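# Seat the lid fully onto the box with a suction arm

## Task

Set the lid onto the box so it sits fully down and stays there by itself once the robot lets go, then release it and move the tool away.

## Robot and tools

The robot is one six-joint FANUC CRX-5iA arm with a vacuum cup tool instead of fingers. Its joints from base outward are J1 to J6, reported in that order on the Joint positions line. Allowed ranges in rad: J1 -3.491 to 3.491, J2 -3.140 to 3.140, J3 -1.187 to 4.328, J4 -3.316 to 3.316, J5 -3.140 to 3.140, J6 -3.927 to 3.927. The controlled point is the cup point, the centre of the cup rim. The cup points along that point's own +z axis. Starting about 4 cm behind the rim, the tool body and wrist camera stick out up to roughly 9 cm sideways, so give it room near the box.

Frames. The scene frame has its origin on the table top directly under the arm base, +z up, and +y to the left when facing along +x. The base may be slightly tilted. Each result's state line reports end_effector_position in metres and end_effector_quat_wxyz in this frame. At long reach the printed position may be a little off.

execute_actions takes "actions", a list holding at most one item, plus an optional "pictures" boolean. An empty list only returns the current state. A wait item is {"steps": n} with n from 1 to 300. It sends nothing new and counts from the previous result, so the time spent replying is included. A motion item is {"rows": [...], "steps": k}. Here k is 1 to 15 control steps of 1/30 s each, and 15 if omitted. rows holds 1 to 15 rows, one per step, and the final row is repeated for any leftover steps. Each row is seven numbers in [-1, 1]: dx, dy, dz, rx, ry, rz, suction. The first six are an offset, not an absolute pose, expressed along the cup point's own axes. They are measured from the cup point pose in the latest result that showed it. Before any such result exists, and for later calls within the same reply, they are measured from where the arm is when the action begins. Every row uses that same reference; rows do not add up. 1.0 equals 0.6 m of travel or 180 degrees of turn. rx, ry, rz form a single rotation vector. Any suction value above 0.01 switches the vacuum on, and 0.01 or below switches it off. It keeps its last setting. An all-zero row is not a pause: it pulls the arm back to the reference pose.

move takes "target", one seven-number row with the same offset convention and scale, and optional "speed" in m/s (0.002 to 0.5, default 0.25; rotation is capped at twice that in rad/s). It drives the cup point along a straight path toward the target pose and turns the shorter way. The path lasts 0.5 to 10 s and is cut off at 10 s. The suction value is applied at the start. The path ignores obstacles, and the real motion can lag, drift or overshoot the set speed, especially near full stretch. Its result adds a "move:" line with the ending (done, off_target, moving, held, fault), any limits that applied (paced means the sent pose was clipped; held means the safety check blocked some steps), and the distance from target.

wait takes "seconds" from 0 to 10 and sends nothing new. zoom_image takes "camera" (cam_head_left, cam_head_right, cam_high, cam_low or cam_wrist, all 504x504) and "region" [x0, y0, x1, y1] in pixels from the top-left, at most 504 by 504. It returns a closer look at that camera's latest image. read_manual returns only licence text. finished_scene takes "scene", the number of the current scene, ends it irreversibly and reports success.

Motion limits. Each control step, the commanded pose is clamped to within 70 mm and 16 degrees of the measured pose. Position wins over orientation when both cannot be met. A large offset may therefore need several calls, so read the new pose and send the remainder. Hand target, when shown, is where the controller is currently driving. A "pose unreachable" line or HELD marks mean the clearance check altered or blocked commands; the mount counts as part of the arm.

Gripping. Turn suction on and press the 36 mm rim flat onto a smooth face of the lid so that it seals all round. Avoid holes, seams and edges. suction_measured near 0 means no seal, and 0.83 or more means airtight. part_present turns 1 at 0.50 and back to 0 below 0.45. Under vacuum the cup shortens, so a held part sits up to about 12 mm closer than the cup point suggests. To release, set the lid down so it is supported, switch suction off, then back off at least 15 mm. A cup sealed on the table pins the tool until suction is switched off.

Safety. The arm is stiff, so a target even slightly past a firm contact can trip a fault, and faster moves hit harder. A torque at a joint's load limit (144 N m for J1 to J3, 36 N m for J4 to J6) or 150 N on any part causes a 10 s stop, drops the rest of the call, and makes the arm yield. Flange force shows the estimated external force, including held weight, and is noisy. MOTOR HOT warns of overheating, and OVER-TEMPERATURE FAULT means the brakes are on. Approach slowly, do not slam or drop the lid, and never push anything off the table. Loose objects can occasionally be nudged by outside disturbances, so check the final state before ending.

Each tool is called by a JSON object that holds its "api" and its "payload".

## Session

{"api": "execute_actions", "payload": {"actions": []}}

Scene clock: 0.00 s of 5000.00 s.
end_effector_position=(+0.5020, +0.0229, +0.3950) suction_measured=0.01 part_present=0 end_effector_quat_wxyz=(+0.000, -0.020, +1.000, -0.003)
Joint positions: [ 0.263  0.128  0.195  0.003 -1.632 -0.266]
Joint velocities: [-0.    -0.     0.001  0.     0.     0.   ]
Flange force (N, the push that the arm receives, along the end effector's own x y z axes): no reading
Hand target: +0.502, +0.023, +0.395; +0.000, -0.020, +1.000, -0.003

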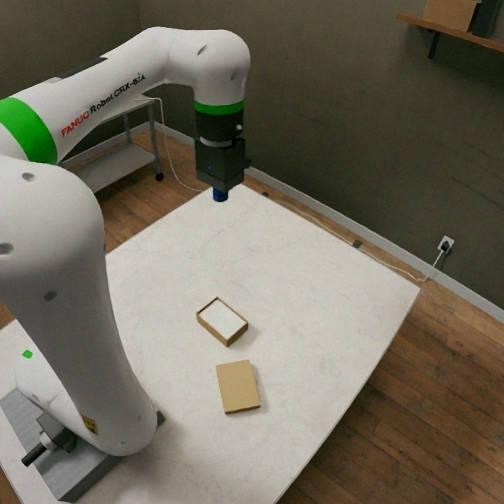

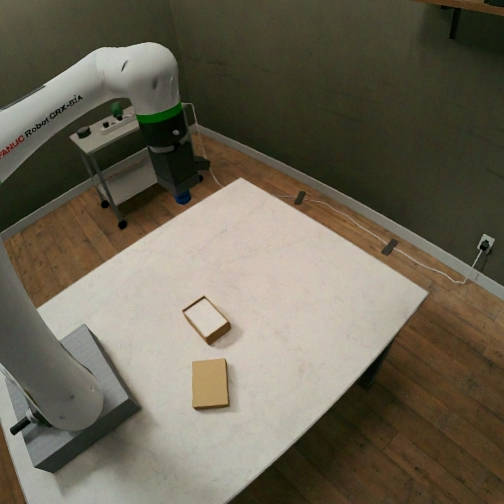

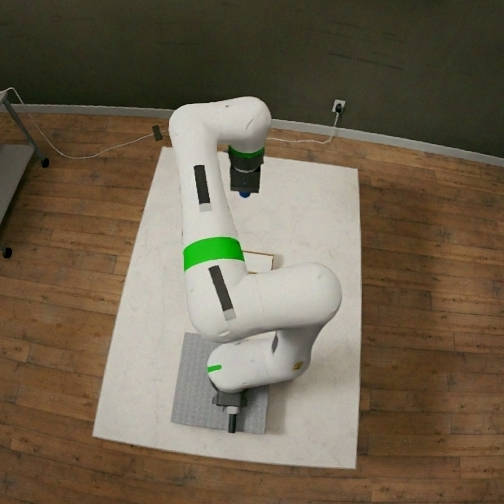

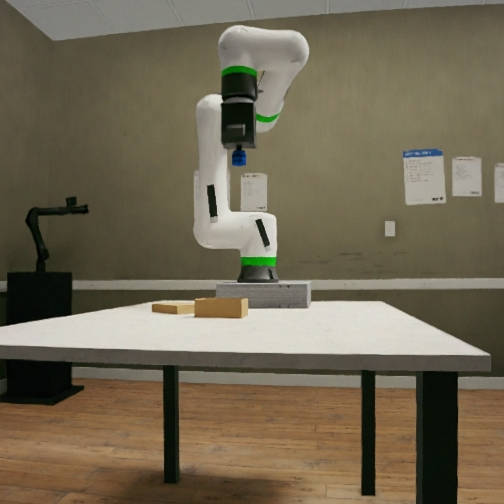

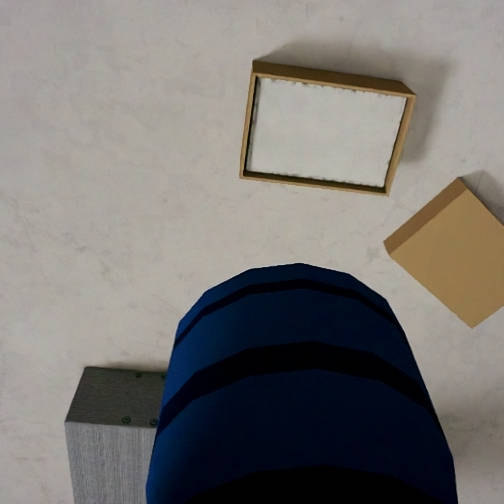

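{"api": "move", "payload": {"target": [0.32,-0.345,0.44,0,0,0.245,0]}}

Scene clock: 14.97 s of 5000.00 s.
end_effector_position=(+0.3190, -0.1942, +0.1327) suction_measured=0.01 part_present=0 end_effector_quat_wxyz=(+0.001, +0.356, +0.935, -0.005)
Joint positions: [-0.234 -0.024 -0.613  0.003 -0.975 -0.539]
Joint velocities: [-0.001  0.001 -0.     0.     0.    -0.002]
Flange force (N, the push that the arm receives, along the end effector's own x y z axes): [1.8 -1.9 -1.7]
Hand target: +0.319, -0.194, +0.133; +0.001, +0.356, +0.935, -0.004
Off the commanded pose: 0.001 m, 0 deg.
After step 90, 9.97 s passed at rest.
move: done

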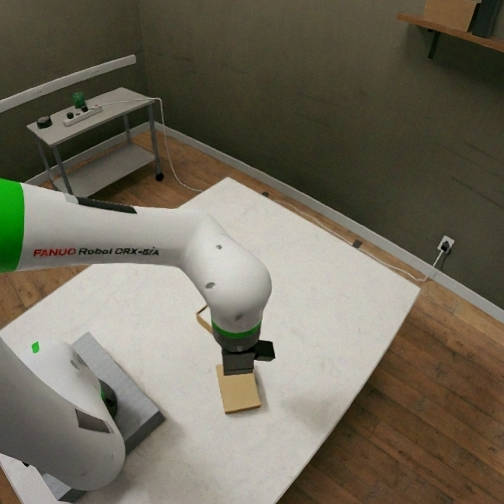

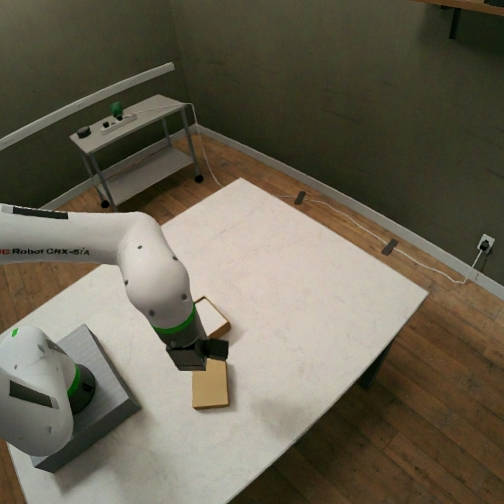

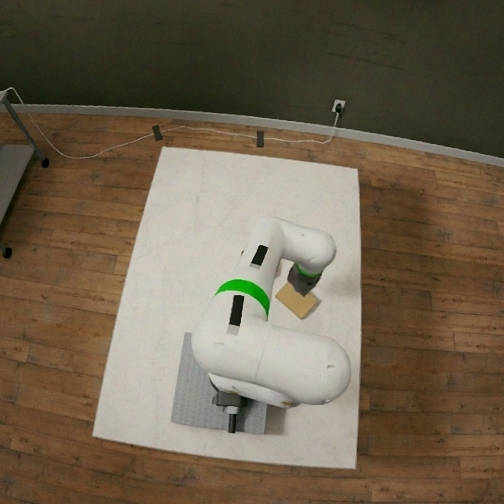

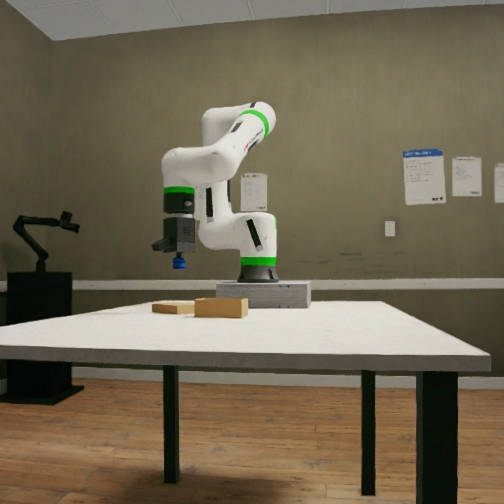

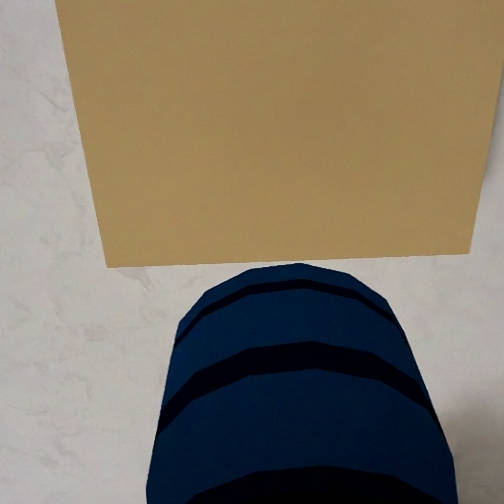

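{"api": "move", "payload": {"target": [-0.01,0.006,0.15,0,0,-0.01,0]}}

{"api": "move", "payload": {"target": [0,0,0.032,0,0,0,1], "speed": 0.03}}

Scene clock: 28.57 s of 5000.00 s.
end_effector_position=(+0.3259, -0.1960, +0.0424) suction_measured=0.01 part_present=0 end_effector_quat_wxyz=(+0.001, +0.341, +0.940, -0.004)
Joint positions: [-0.234  0.175 -0.675  0.003 -0.715 -0.508]
Joint velocities: [-0.     0.002 -0.     0.     0.     0.001]
Flange force (N, the push that the arm receives, along the end effector's own x y z axes): [1.9 -2.2 -1.8]
Hand target: +0.326, -0.196, +0.042; +0.001, +0.341, +0.940, -0.004
Off the commanded pose: 0.000 m, 0 deg.
After step 90, 9.77 s passed at rest.
move: done

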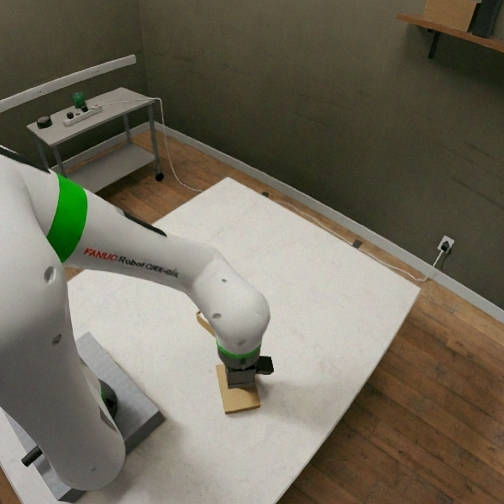

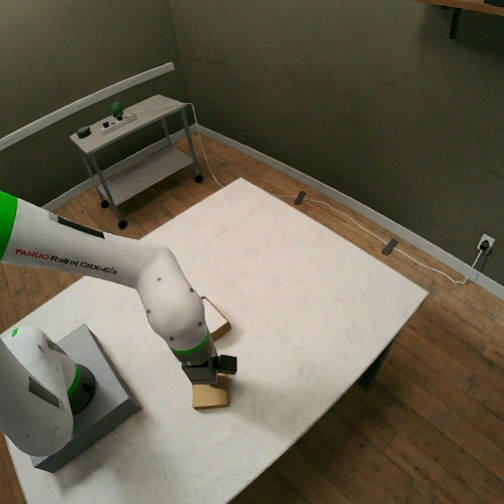

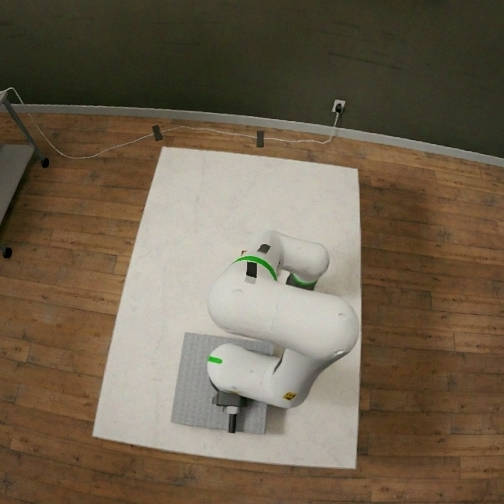

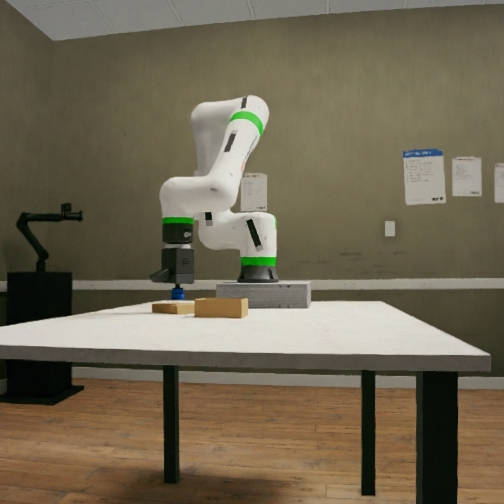

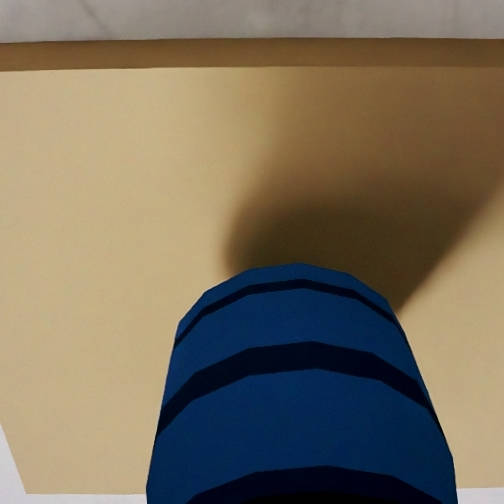

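Scene clock: 29.47 s of 5000.00 s.
end_effector_position=(+0.3259, -0.1961, +0.0232) suction_measured=0.96 part_present=1 end_effector_quat_wxyz=(+0.001, +0.341, +0.940, -0.004)
Joint positions: [-0.234  0.222 -0.685  0.003 -0.658 -0.508]
Joint velocities: [ 0.     0.     0.     0.     0.001 -0.   ]
Flange force (N, the push that the arm receives, along the end effector's own x y z axes): [2.3 -2.7 -2.3]
Hand target: +0.326, -0.196, +0.023; +0.001, +0.341, +0.940, -0.004
Off the commanded pose: 0.000 m, 0 deg.
move: done

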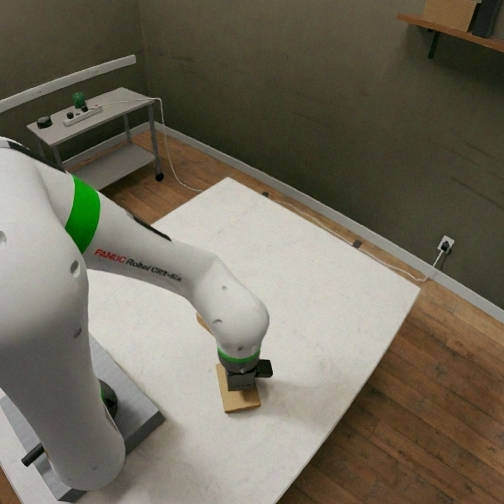

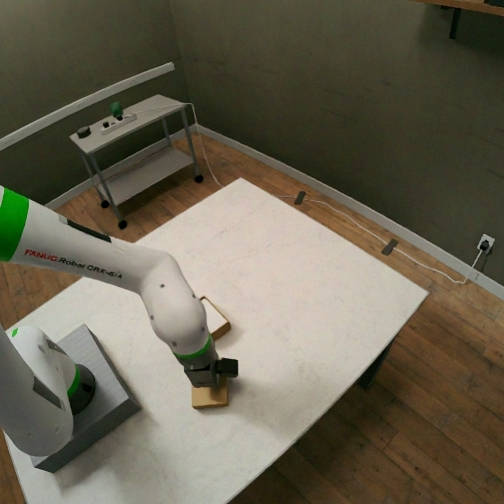

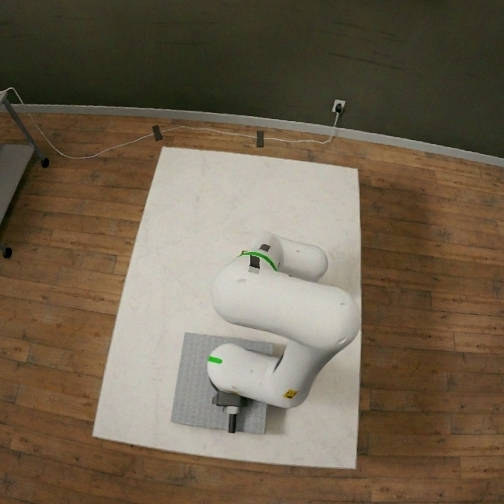

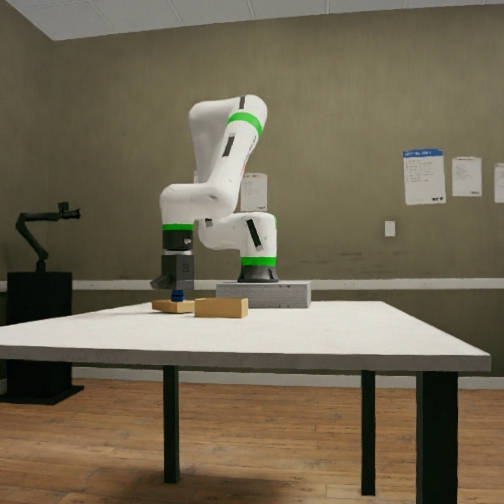

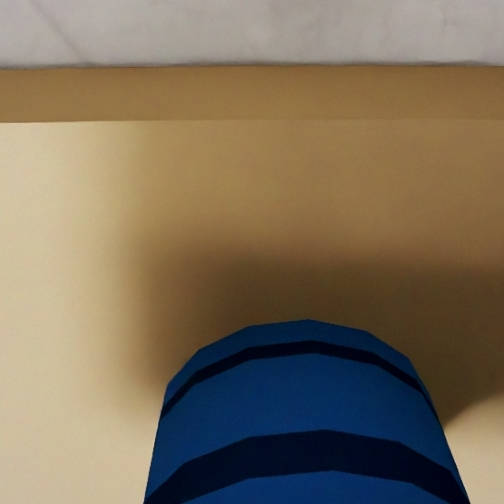

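{"api": "move", "payload": {"target": [0,0,-0.19,0,0,0,1]}}

{"api": "move", "payload": {"target": [-0.02,0.334,0,0,0,-0.183,1]}}

{"api": "zoom_image", "payload": {"camera": "cam_low", "region": [170,250,270,330]}}

Scene clock: 48.83 s of 5000.00 s.
end_effector_position=(+0.3258, -0.1955, +0.1375) suction_measured=0.98 part_present=1 end_effector_quat_wxyz=(+0.001, +0.341, +0.940, -0.005)
Joint positions: [-0.234 -0.014 -0.591  0.003 -0.989 -0.508]
Joint velocities: [ 0.001 -0.     0.    -0.    -0.001  0.   ]
Flange force (N, the push that the arm receives, along the end effector's own x y z axes): [2.2 -1.1 -4.9]
Hand target: +0.326, -0.195, +0.138; +0.001, +0.341, +0.940, -0.005
Off the commanded pose: 0.001 m, 0 deg.
After step 90, 15.47 s passed at rest.
move: done

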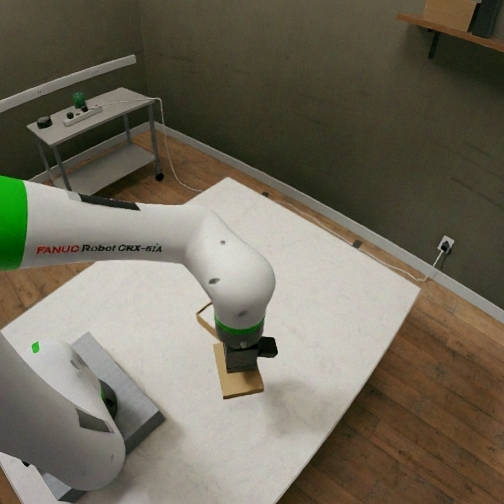

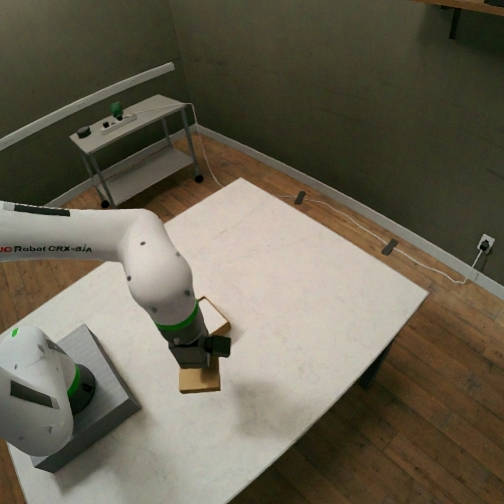

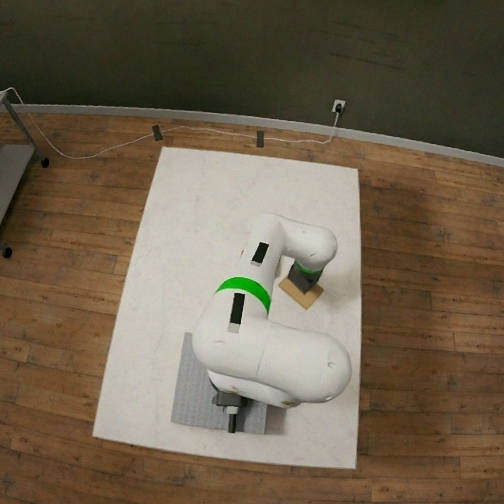

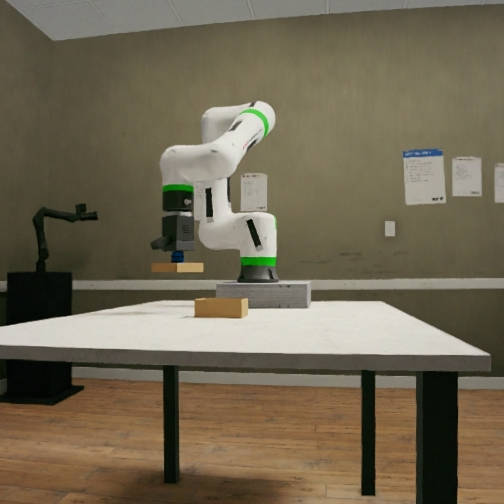

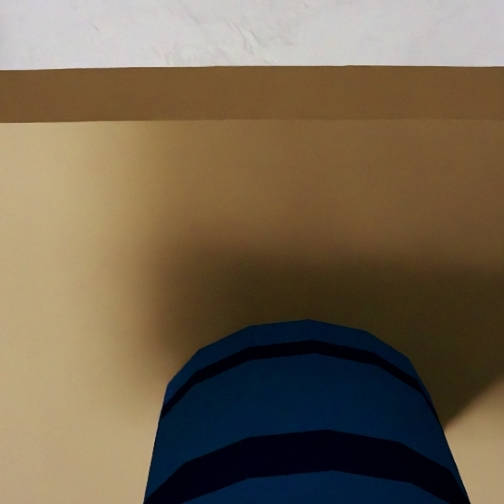

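Scene clock: 50.37 s of 5000.00 s.
end_effector_position=(+0.4636, -0.0485, +0.1361) suction_measured=0.98 part_present=1 end_effector_quat_wxyz=(+0.000, +0.061, +0.998, -0.004)
Joint positions: [ 0.136  0.195 -0.359  0.003 -1.011 -0.303]
Joint velocities: [ 0.    -0.    -0.    -0.001 -0.001 -0.   ]
Flange force (N, the push that the arm receives, along the end effector's own x y z axes): [-5.9 -1.3 1.1]
Hand target: +0.464, -0.048, +0.136; +0.000, +0.061, +0.998, -0.004
Off the commanded pose: 0.001 m, 0 deg.
move: done

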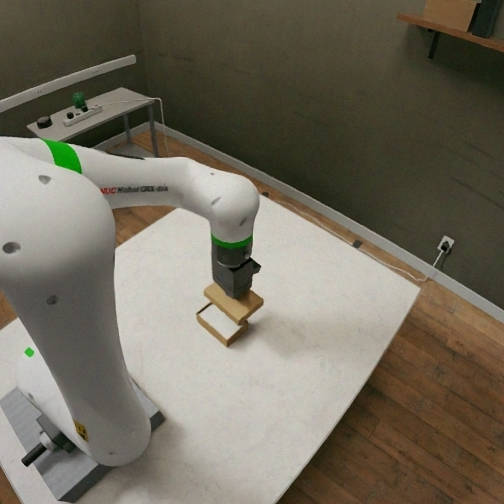

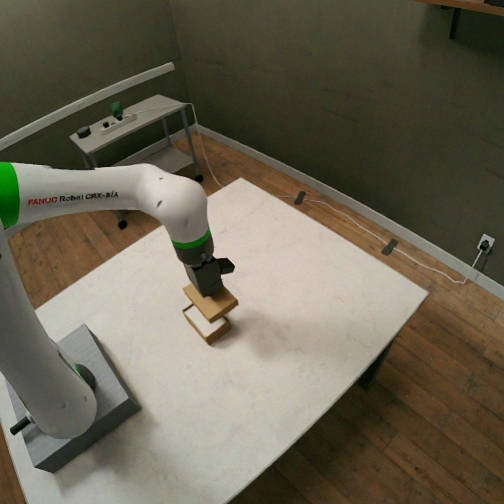

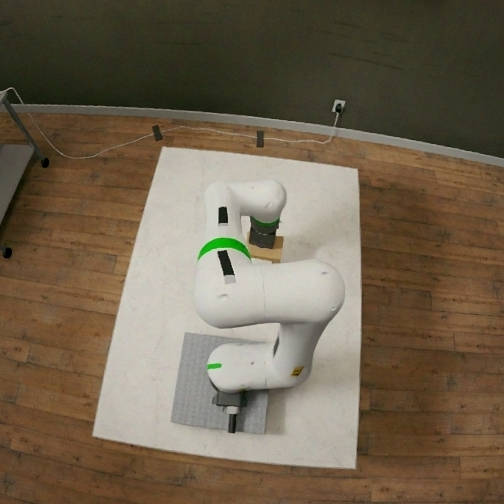

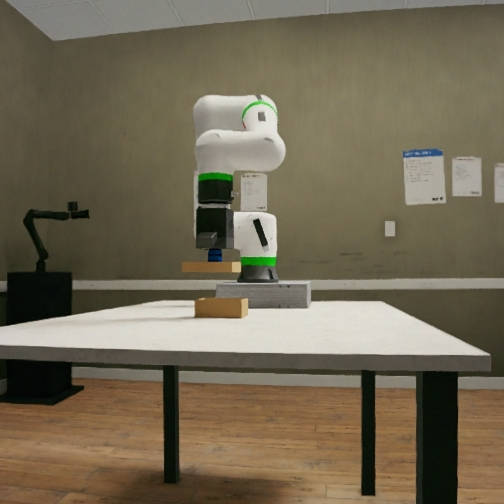

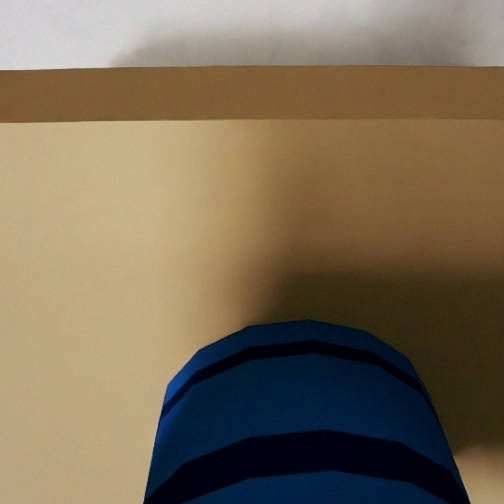

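Region (170, 250, 270, 330) of cam_low's 504x504 image, scaled by 5.040, with more detail than that image has; it fills the top 403 rows of this view, and the rest is white.

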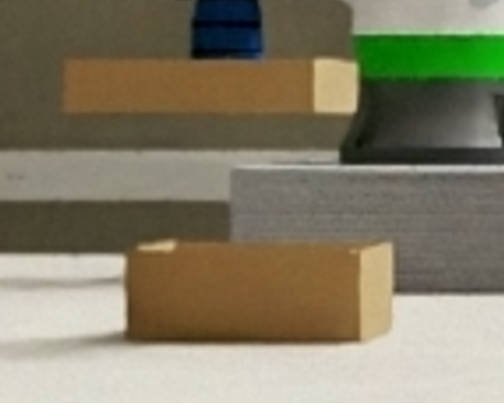

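{"api": "move", "payload": {"target": [0.035,0.04,0.03,0,0,0,1], "speed": 0.1}}

{"api": "zoom_image", "payload": {"camera": "cam_low", "region": [170,250,270,330]}}

Scene clock: 60.57 s of 5000.00 s.
end_effector_position=(+0.4456, -0.0220, +0.1179) suction_measured=0.98 part_present=1 end_effector_quat_wxyz=(+0.000, +0.061, +0.998, -0.003)
Joint positions: [ 0.204  0.175 -0.433  0.003 -0.956 -0.371]
Joint velocities: [ 0.001  0.     0.001  0.001 -0.    -0.002]
Flange force (N, the push that the arm receives, along the end effector's own x y z axes): [4.7 -1.8 -0.8]
Hand target: +0.446, -0.022, +0.118; +0.000, +0.061, +0.998, -0.003
Off the commanded pose: 0.000 m, 0 deg.
After step 90, 6.43 s passed at rest.
move: done

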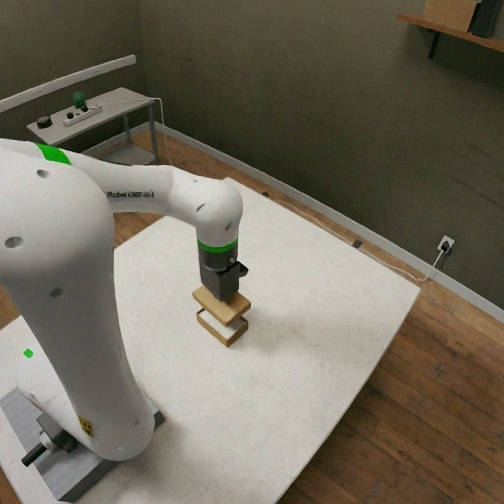

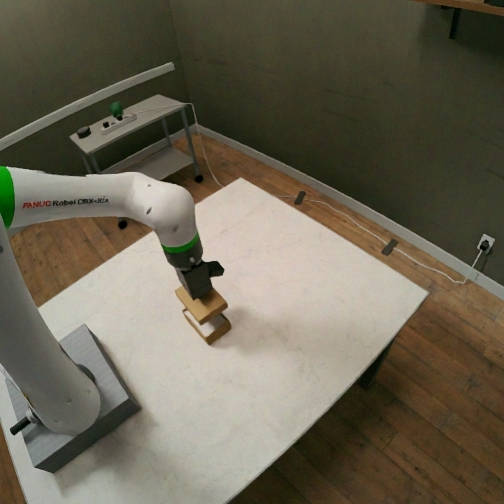

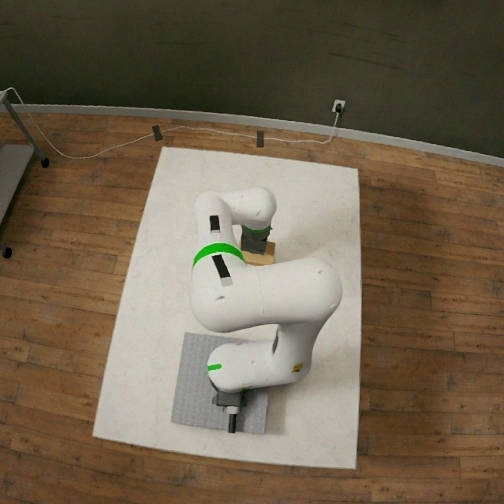

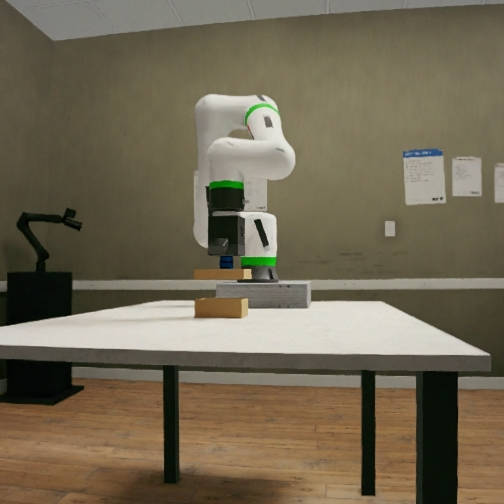

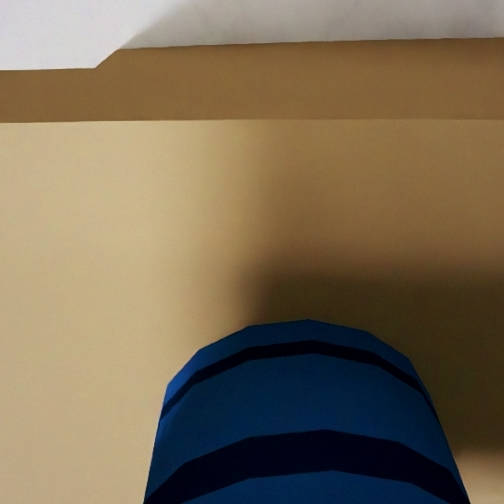

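Region (170, 250, 270, 330) of cam_low's 504x504 image, scaled by 5.040, with more detail than that image has; it fills the top 403 rows of this view, and the rest is white.

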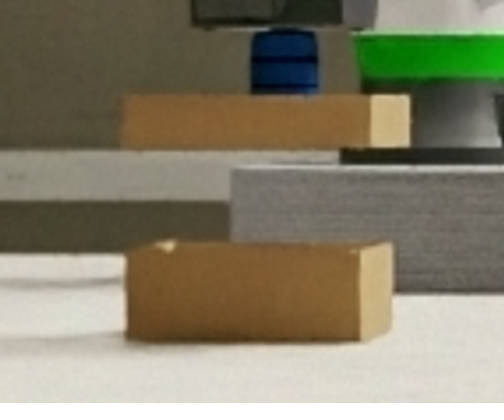

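{"api": "move", "payload": {"target": [0.015,-0.002,0.05,0,0,-0.006,1], "speed": 0.08}}

{"api": "zoom_image", "payload": {"camera": "cam_low", "region": [170,250,270,330]}}

{"api": "zoom_image", "payload": {"camera": "cam_head_left", "region": [180,270,270,360]}}

Scene clock: 74.27 s of 5000.00 s.
end_effector_position=(+0.4365, -0.0222, +0.0879) suction_measured=0.98 part_present=1 end_effector_quat_wxyz=(+0.000, +0.051, +0.999, -0.003)
Joint positions: [ 0.209  0.205 -0.485  0.003 -0.875 -0.357]
Joint velocities: [-0.     0.002 -0.001 -0.     0.    -0.002]
Flange force (N, the push that the arm receives, along the end effector's own x y z axes): [-3.6 -1.8 0.2]
Hand target: +0.437, -0.022, +0.088; +0.000, +0.051, +0.999, -0.003
Off the commanded pose: 0.000 m, 0 deg.
After step 90, 9.93 s passed at rest.
move: done

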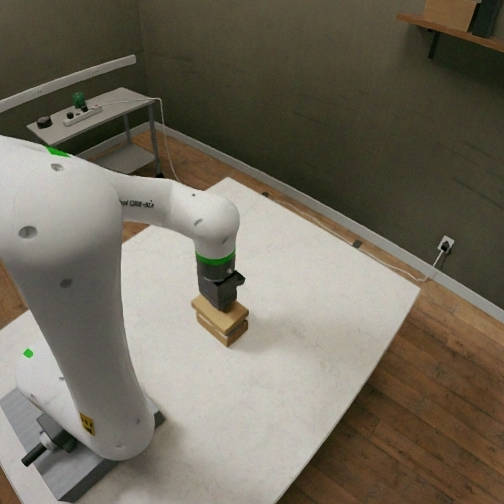

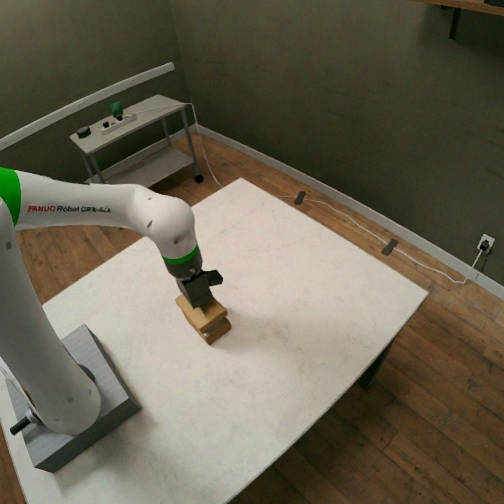

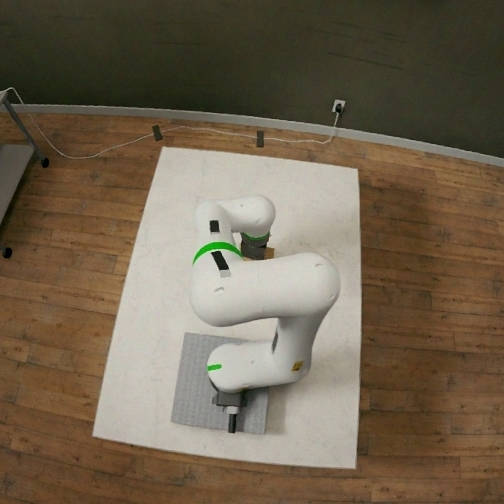

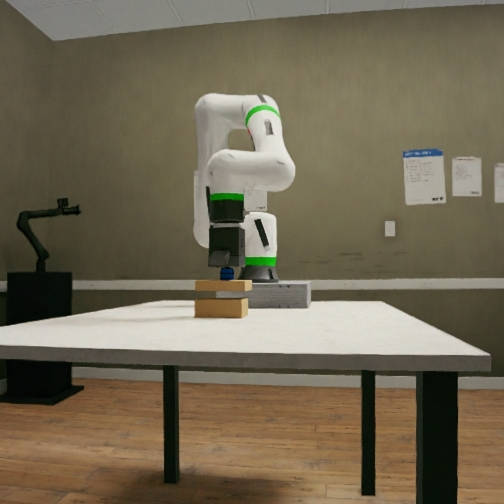

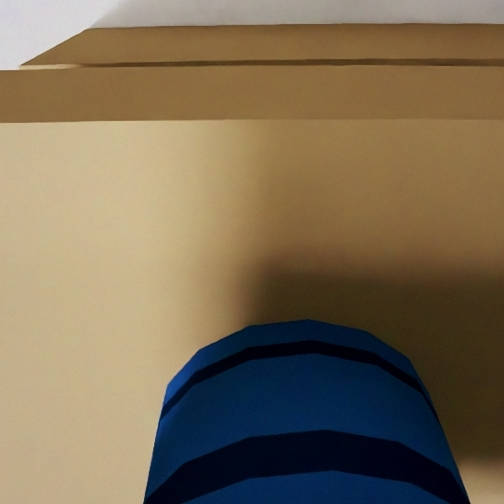

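Region (170, 250, 270, 330) of cam_low's 504x504 image, scaled by 5.040, with more detail than that image has; it fills the top 403 rows of this view, and the rest is white.

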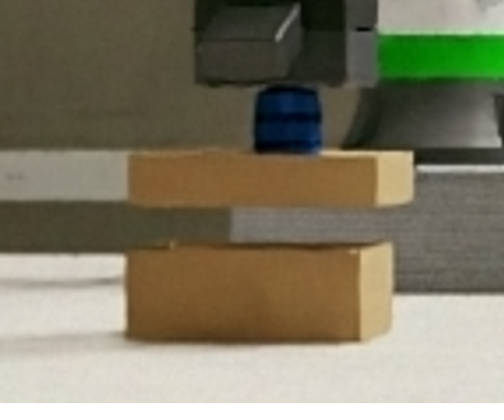

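Region (180, 270, 270, 360) of cam_head_left's 504x504 image, scaled by 5.600, with more detail than that image has.

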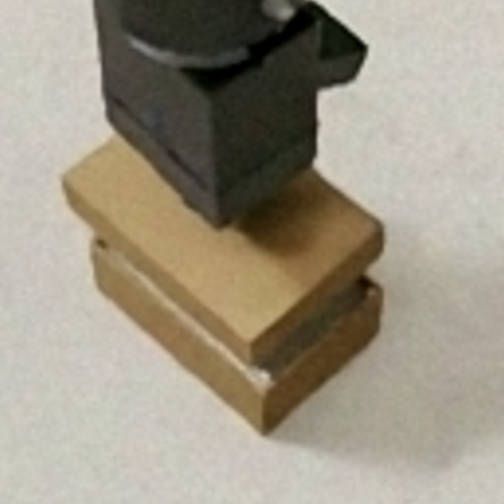

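{"api": "move", "payload": {"target": [0,-0.0075,0.022,0,0,0,1], "speed": 0.03}}

{"api": "zoom_image", "payload": {"camera": "cam_low", "region": [170,250,270,330]}}

{"api": "zoom_image", "payload": {"camera": "cam_head_left", "region": [180,270,270,360]}}

Scene clock: 86.97 s of 5000.00 s.
end_effector_position=(+0.4361, -0.0268, +0.0747) suction_measured=0.98 part_present=1 end_effector_quat_wxyz=(+0.000, +0.051, +0.999, -0.003)
Joint positions: [ 0.199  0.228 -0.496  0.003 -0.841 -0.347]
Joint velocities: [-0.     0.     0.001  0.     0.001 -0.001]
Flange force (N, the push that the arm receives, along the end effector's own x y z axes): [-0.6 -2.8 -2.4]
Hand target: +0.436, -0.027, +0.075; +0.000, +0.051, +0.999, -0.003
Off the commanded pose: 0.000 m, 0 deg.
After step 90, 8.97 s passed at rest.
move: done

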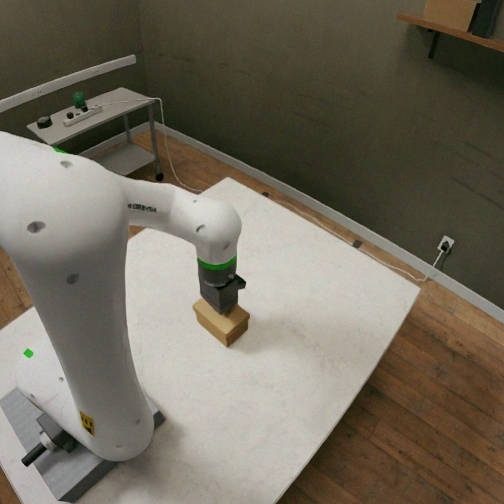

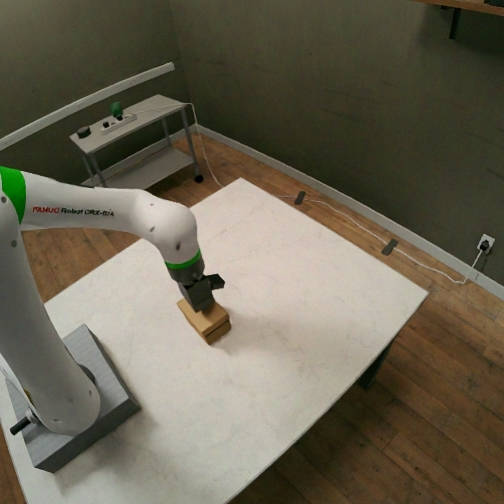

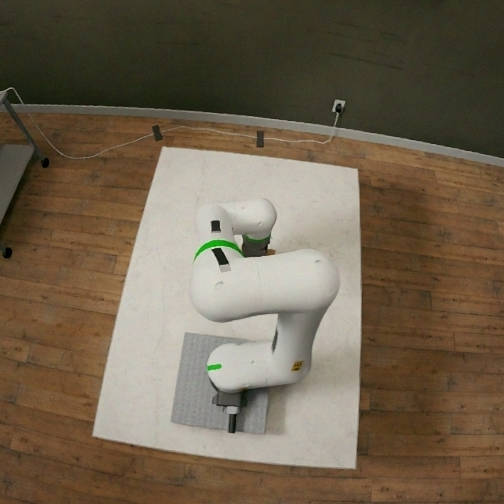

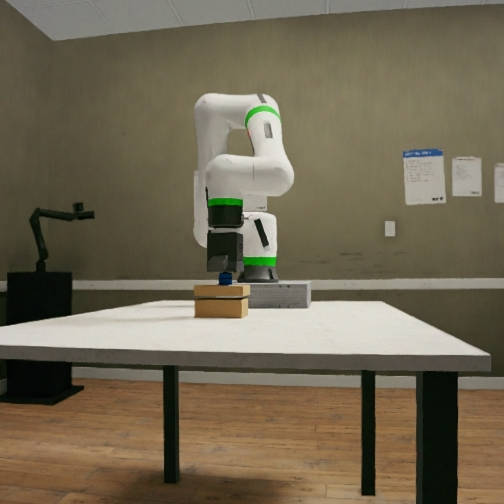

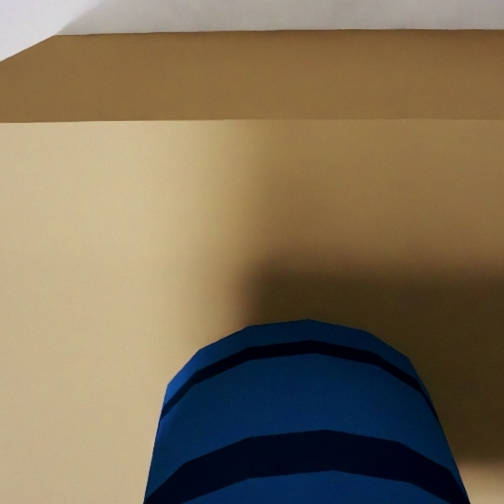

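Region (170, 250, 270, 330) of cam_low's 504x504 image, scaled by 5.040, with more detail than that image has; it fills the top 403 rows of this view, and the rest is white.

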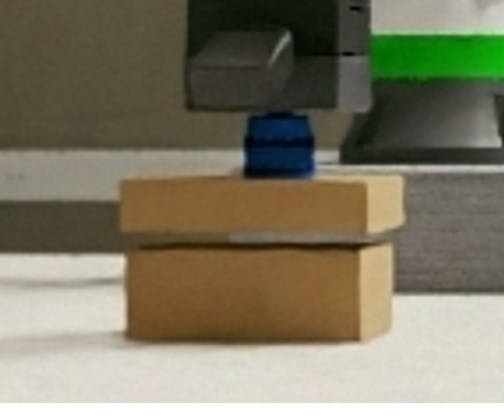

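Region (180, 270, 270, 360) of cam_head_left's 504x504 image, scaled by 5.600, with more detail than that image has.

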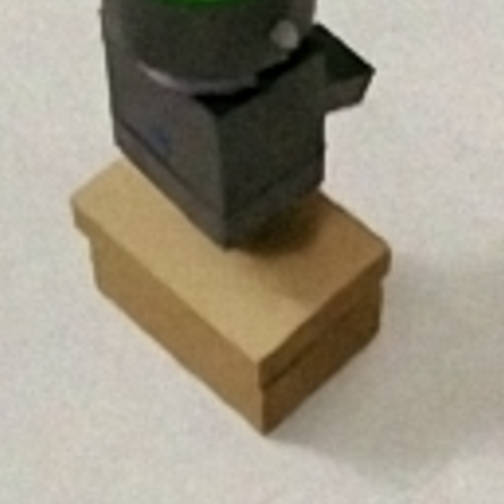

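{"api": "move", "payload": {"target": [0.0005,0,0.016,0,0,0,1], "speed": 0.01}}

{"api": "zoom_image", "payload": {"camera": "cam_low", "region": [170,250,270,330]}}

Scene clock: 97.97 s of 5000.00 s.
end_effector_position=(+0.4358, -0.0267, +0.0651) suction_measured=0.98 part_present=1 end_effector_quat_wxyz=(+0.000, +0.051, +0.999, -0.003)
Joint positions: [ 0.199  0.246 -0.503  0.003 -0.816 -0.347]
Joint velocities: [ 0.     0.001 -0.001  0.     0.001  0.001]
Flange force (N, the push that the arm receives, along the end effector's own x y z axes): [-2.8 -1.0 -2.8]
Hand target: +0.436, -0.027, +0.065; +0.000, +0.051, +0.999, -0.003
Off the commanded pose: 0.000 m, 0 deg.
After step 90, 6.83 s passed at rest.
move: done

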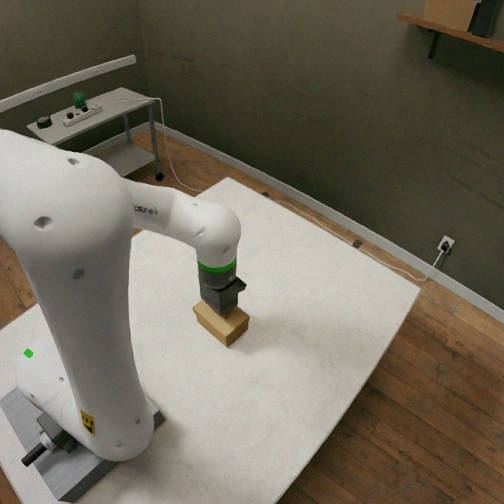

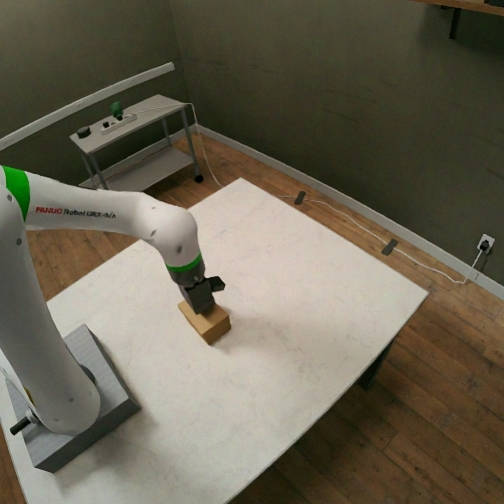

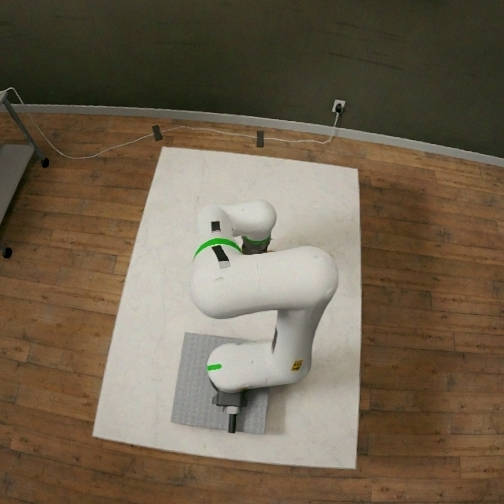

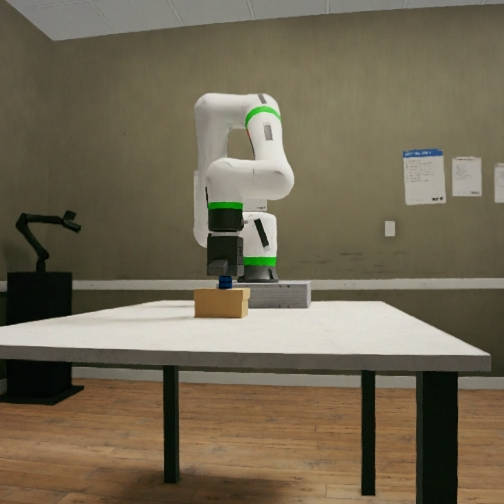

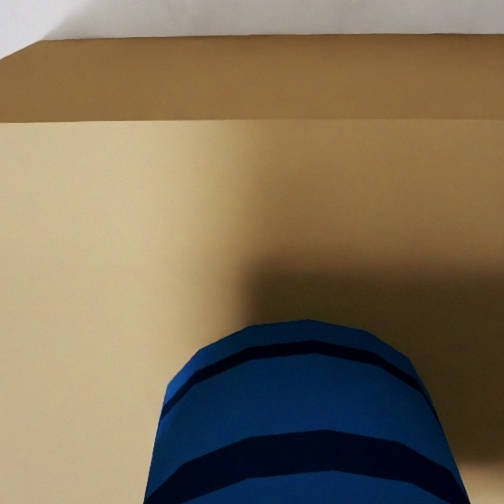

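Region (170, 250, 270, 330) of cam_low's 504x504 image, scaled by 5.040, with more detail than that image has; it fills the top 403 rows of this view, and the rest is white.

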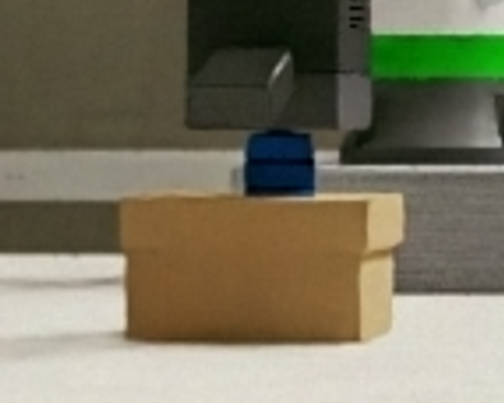

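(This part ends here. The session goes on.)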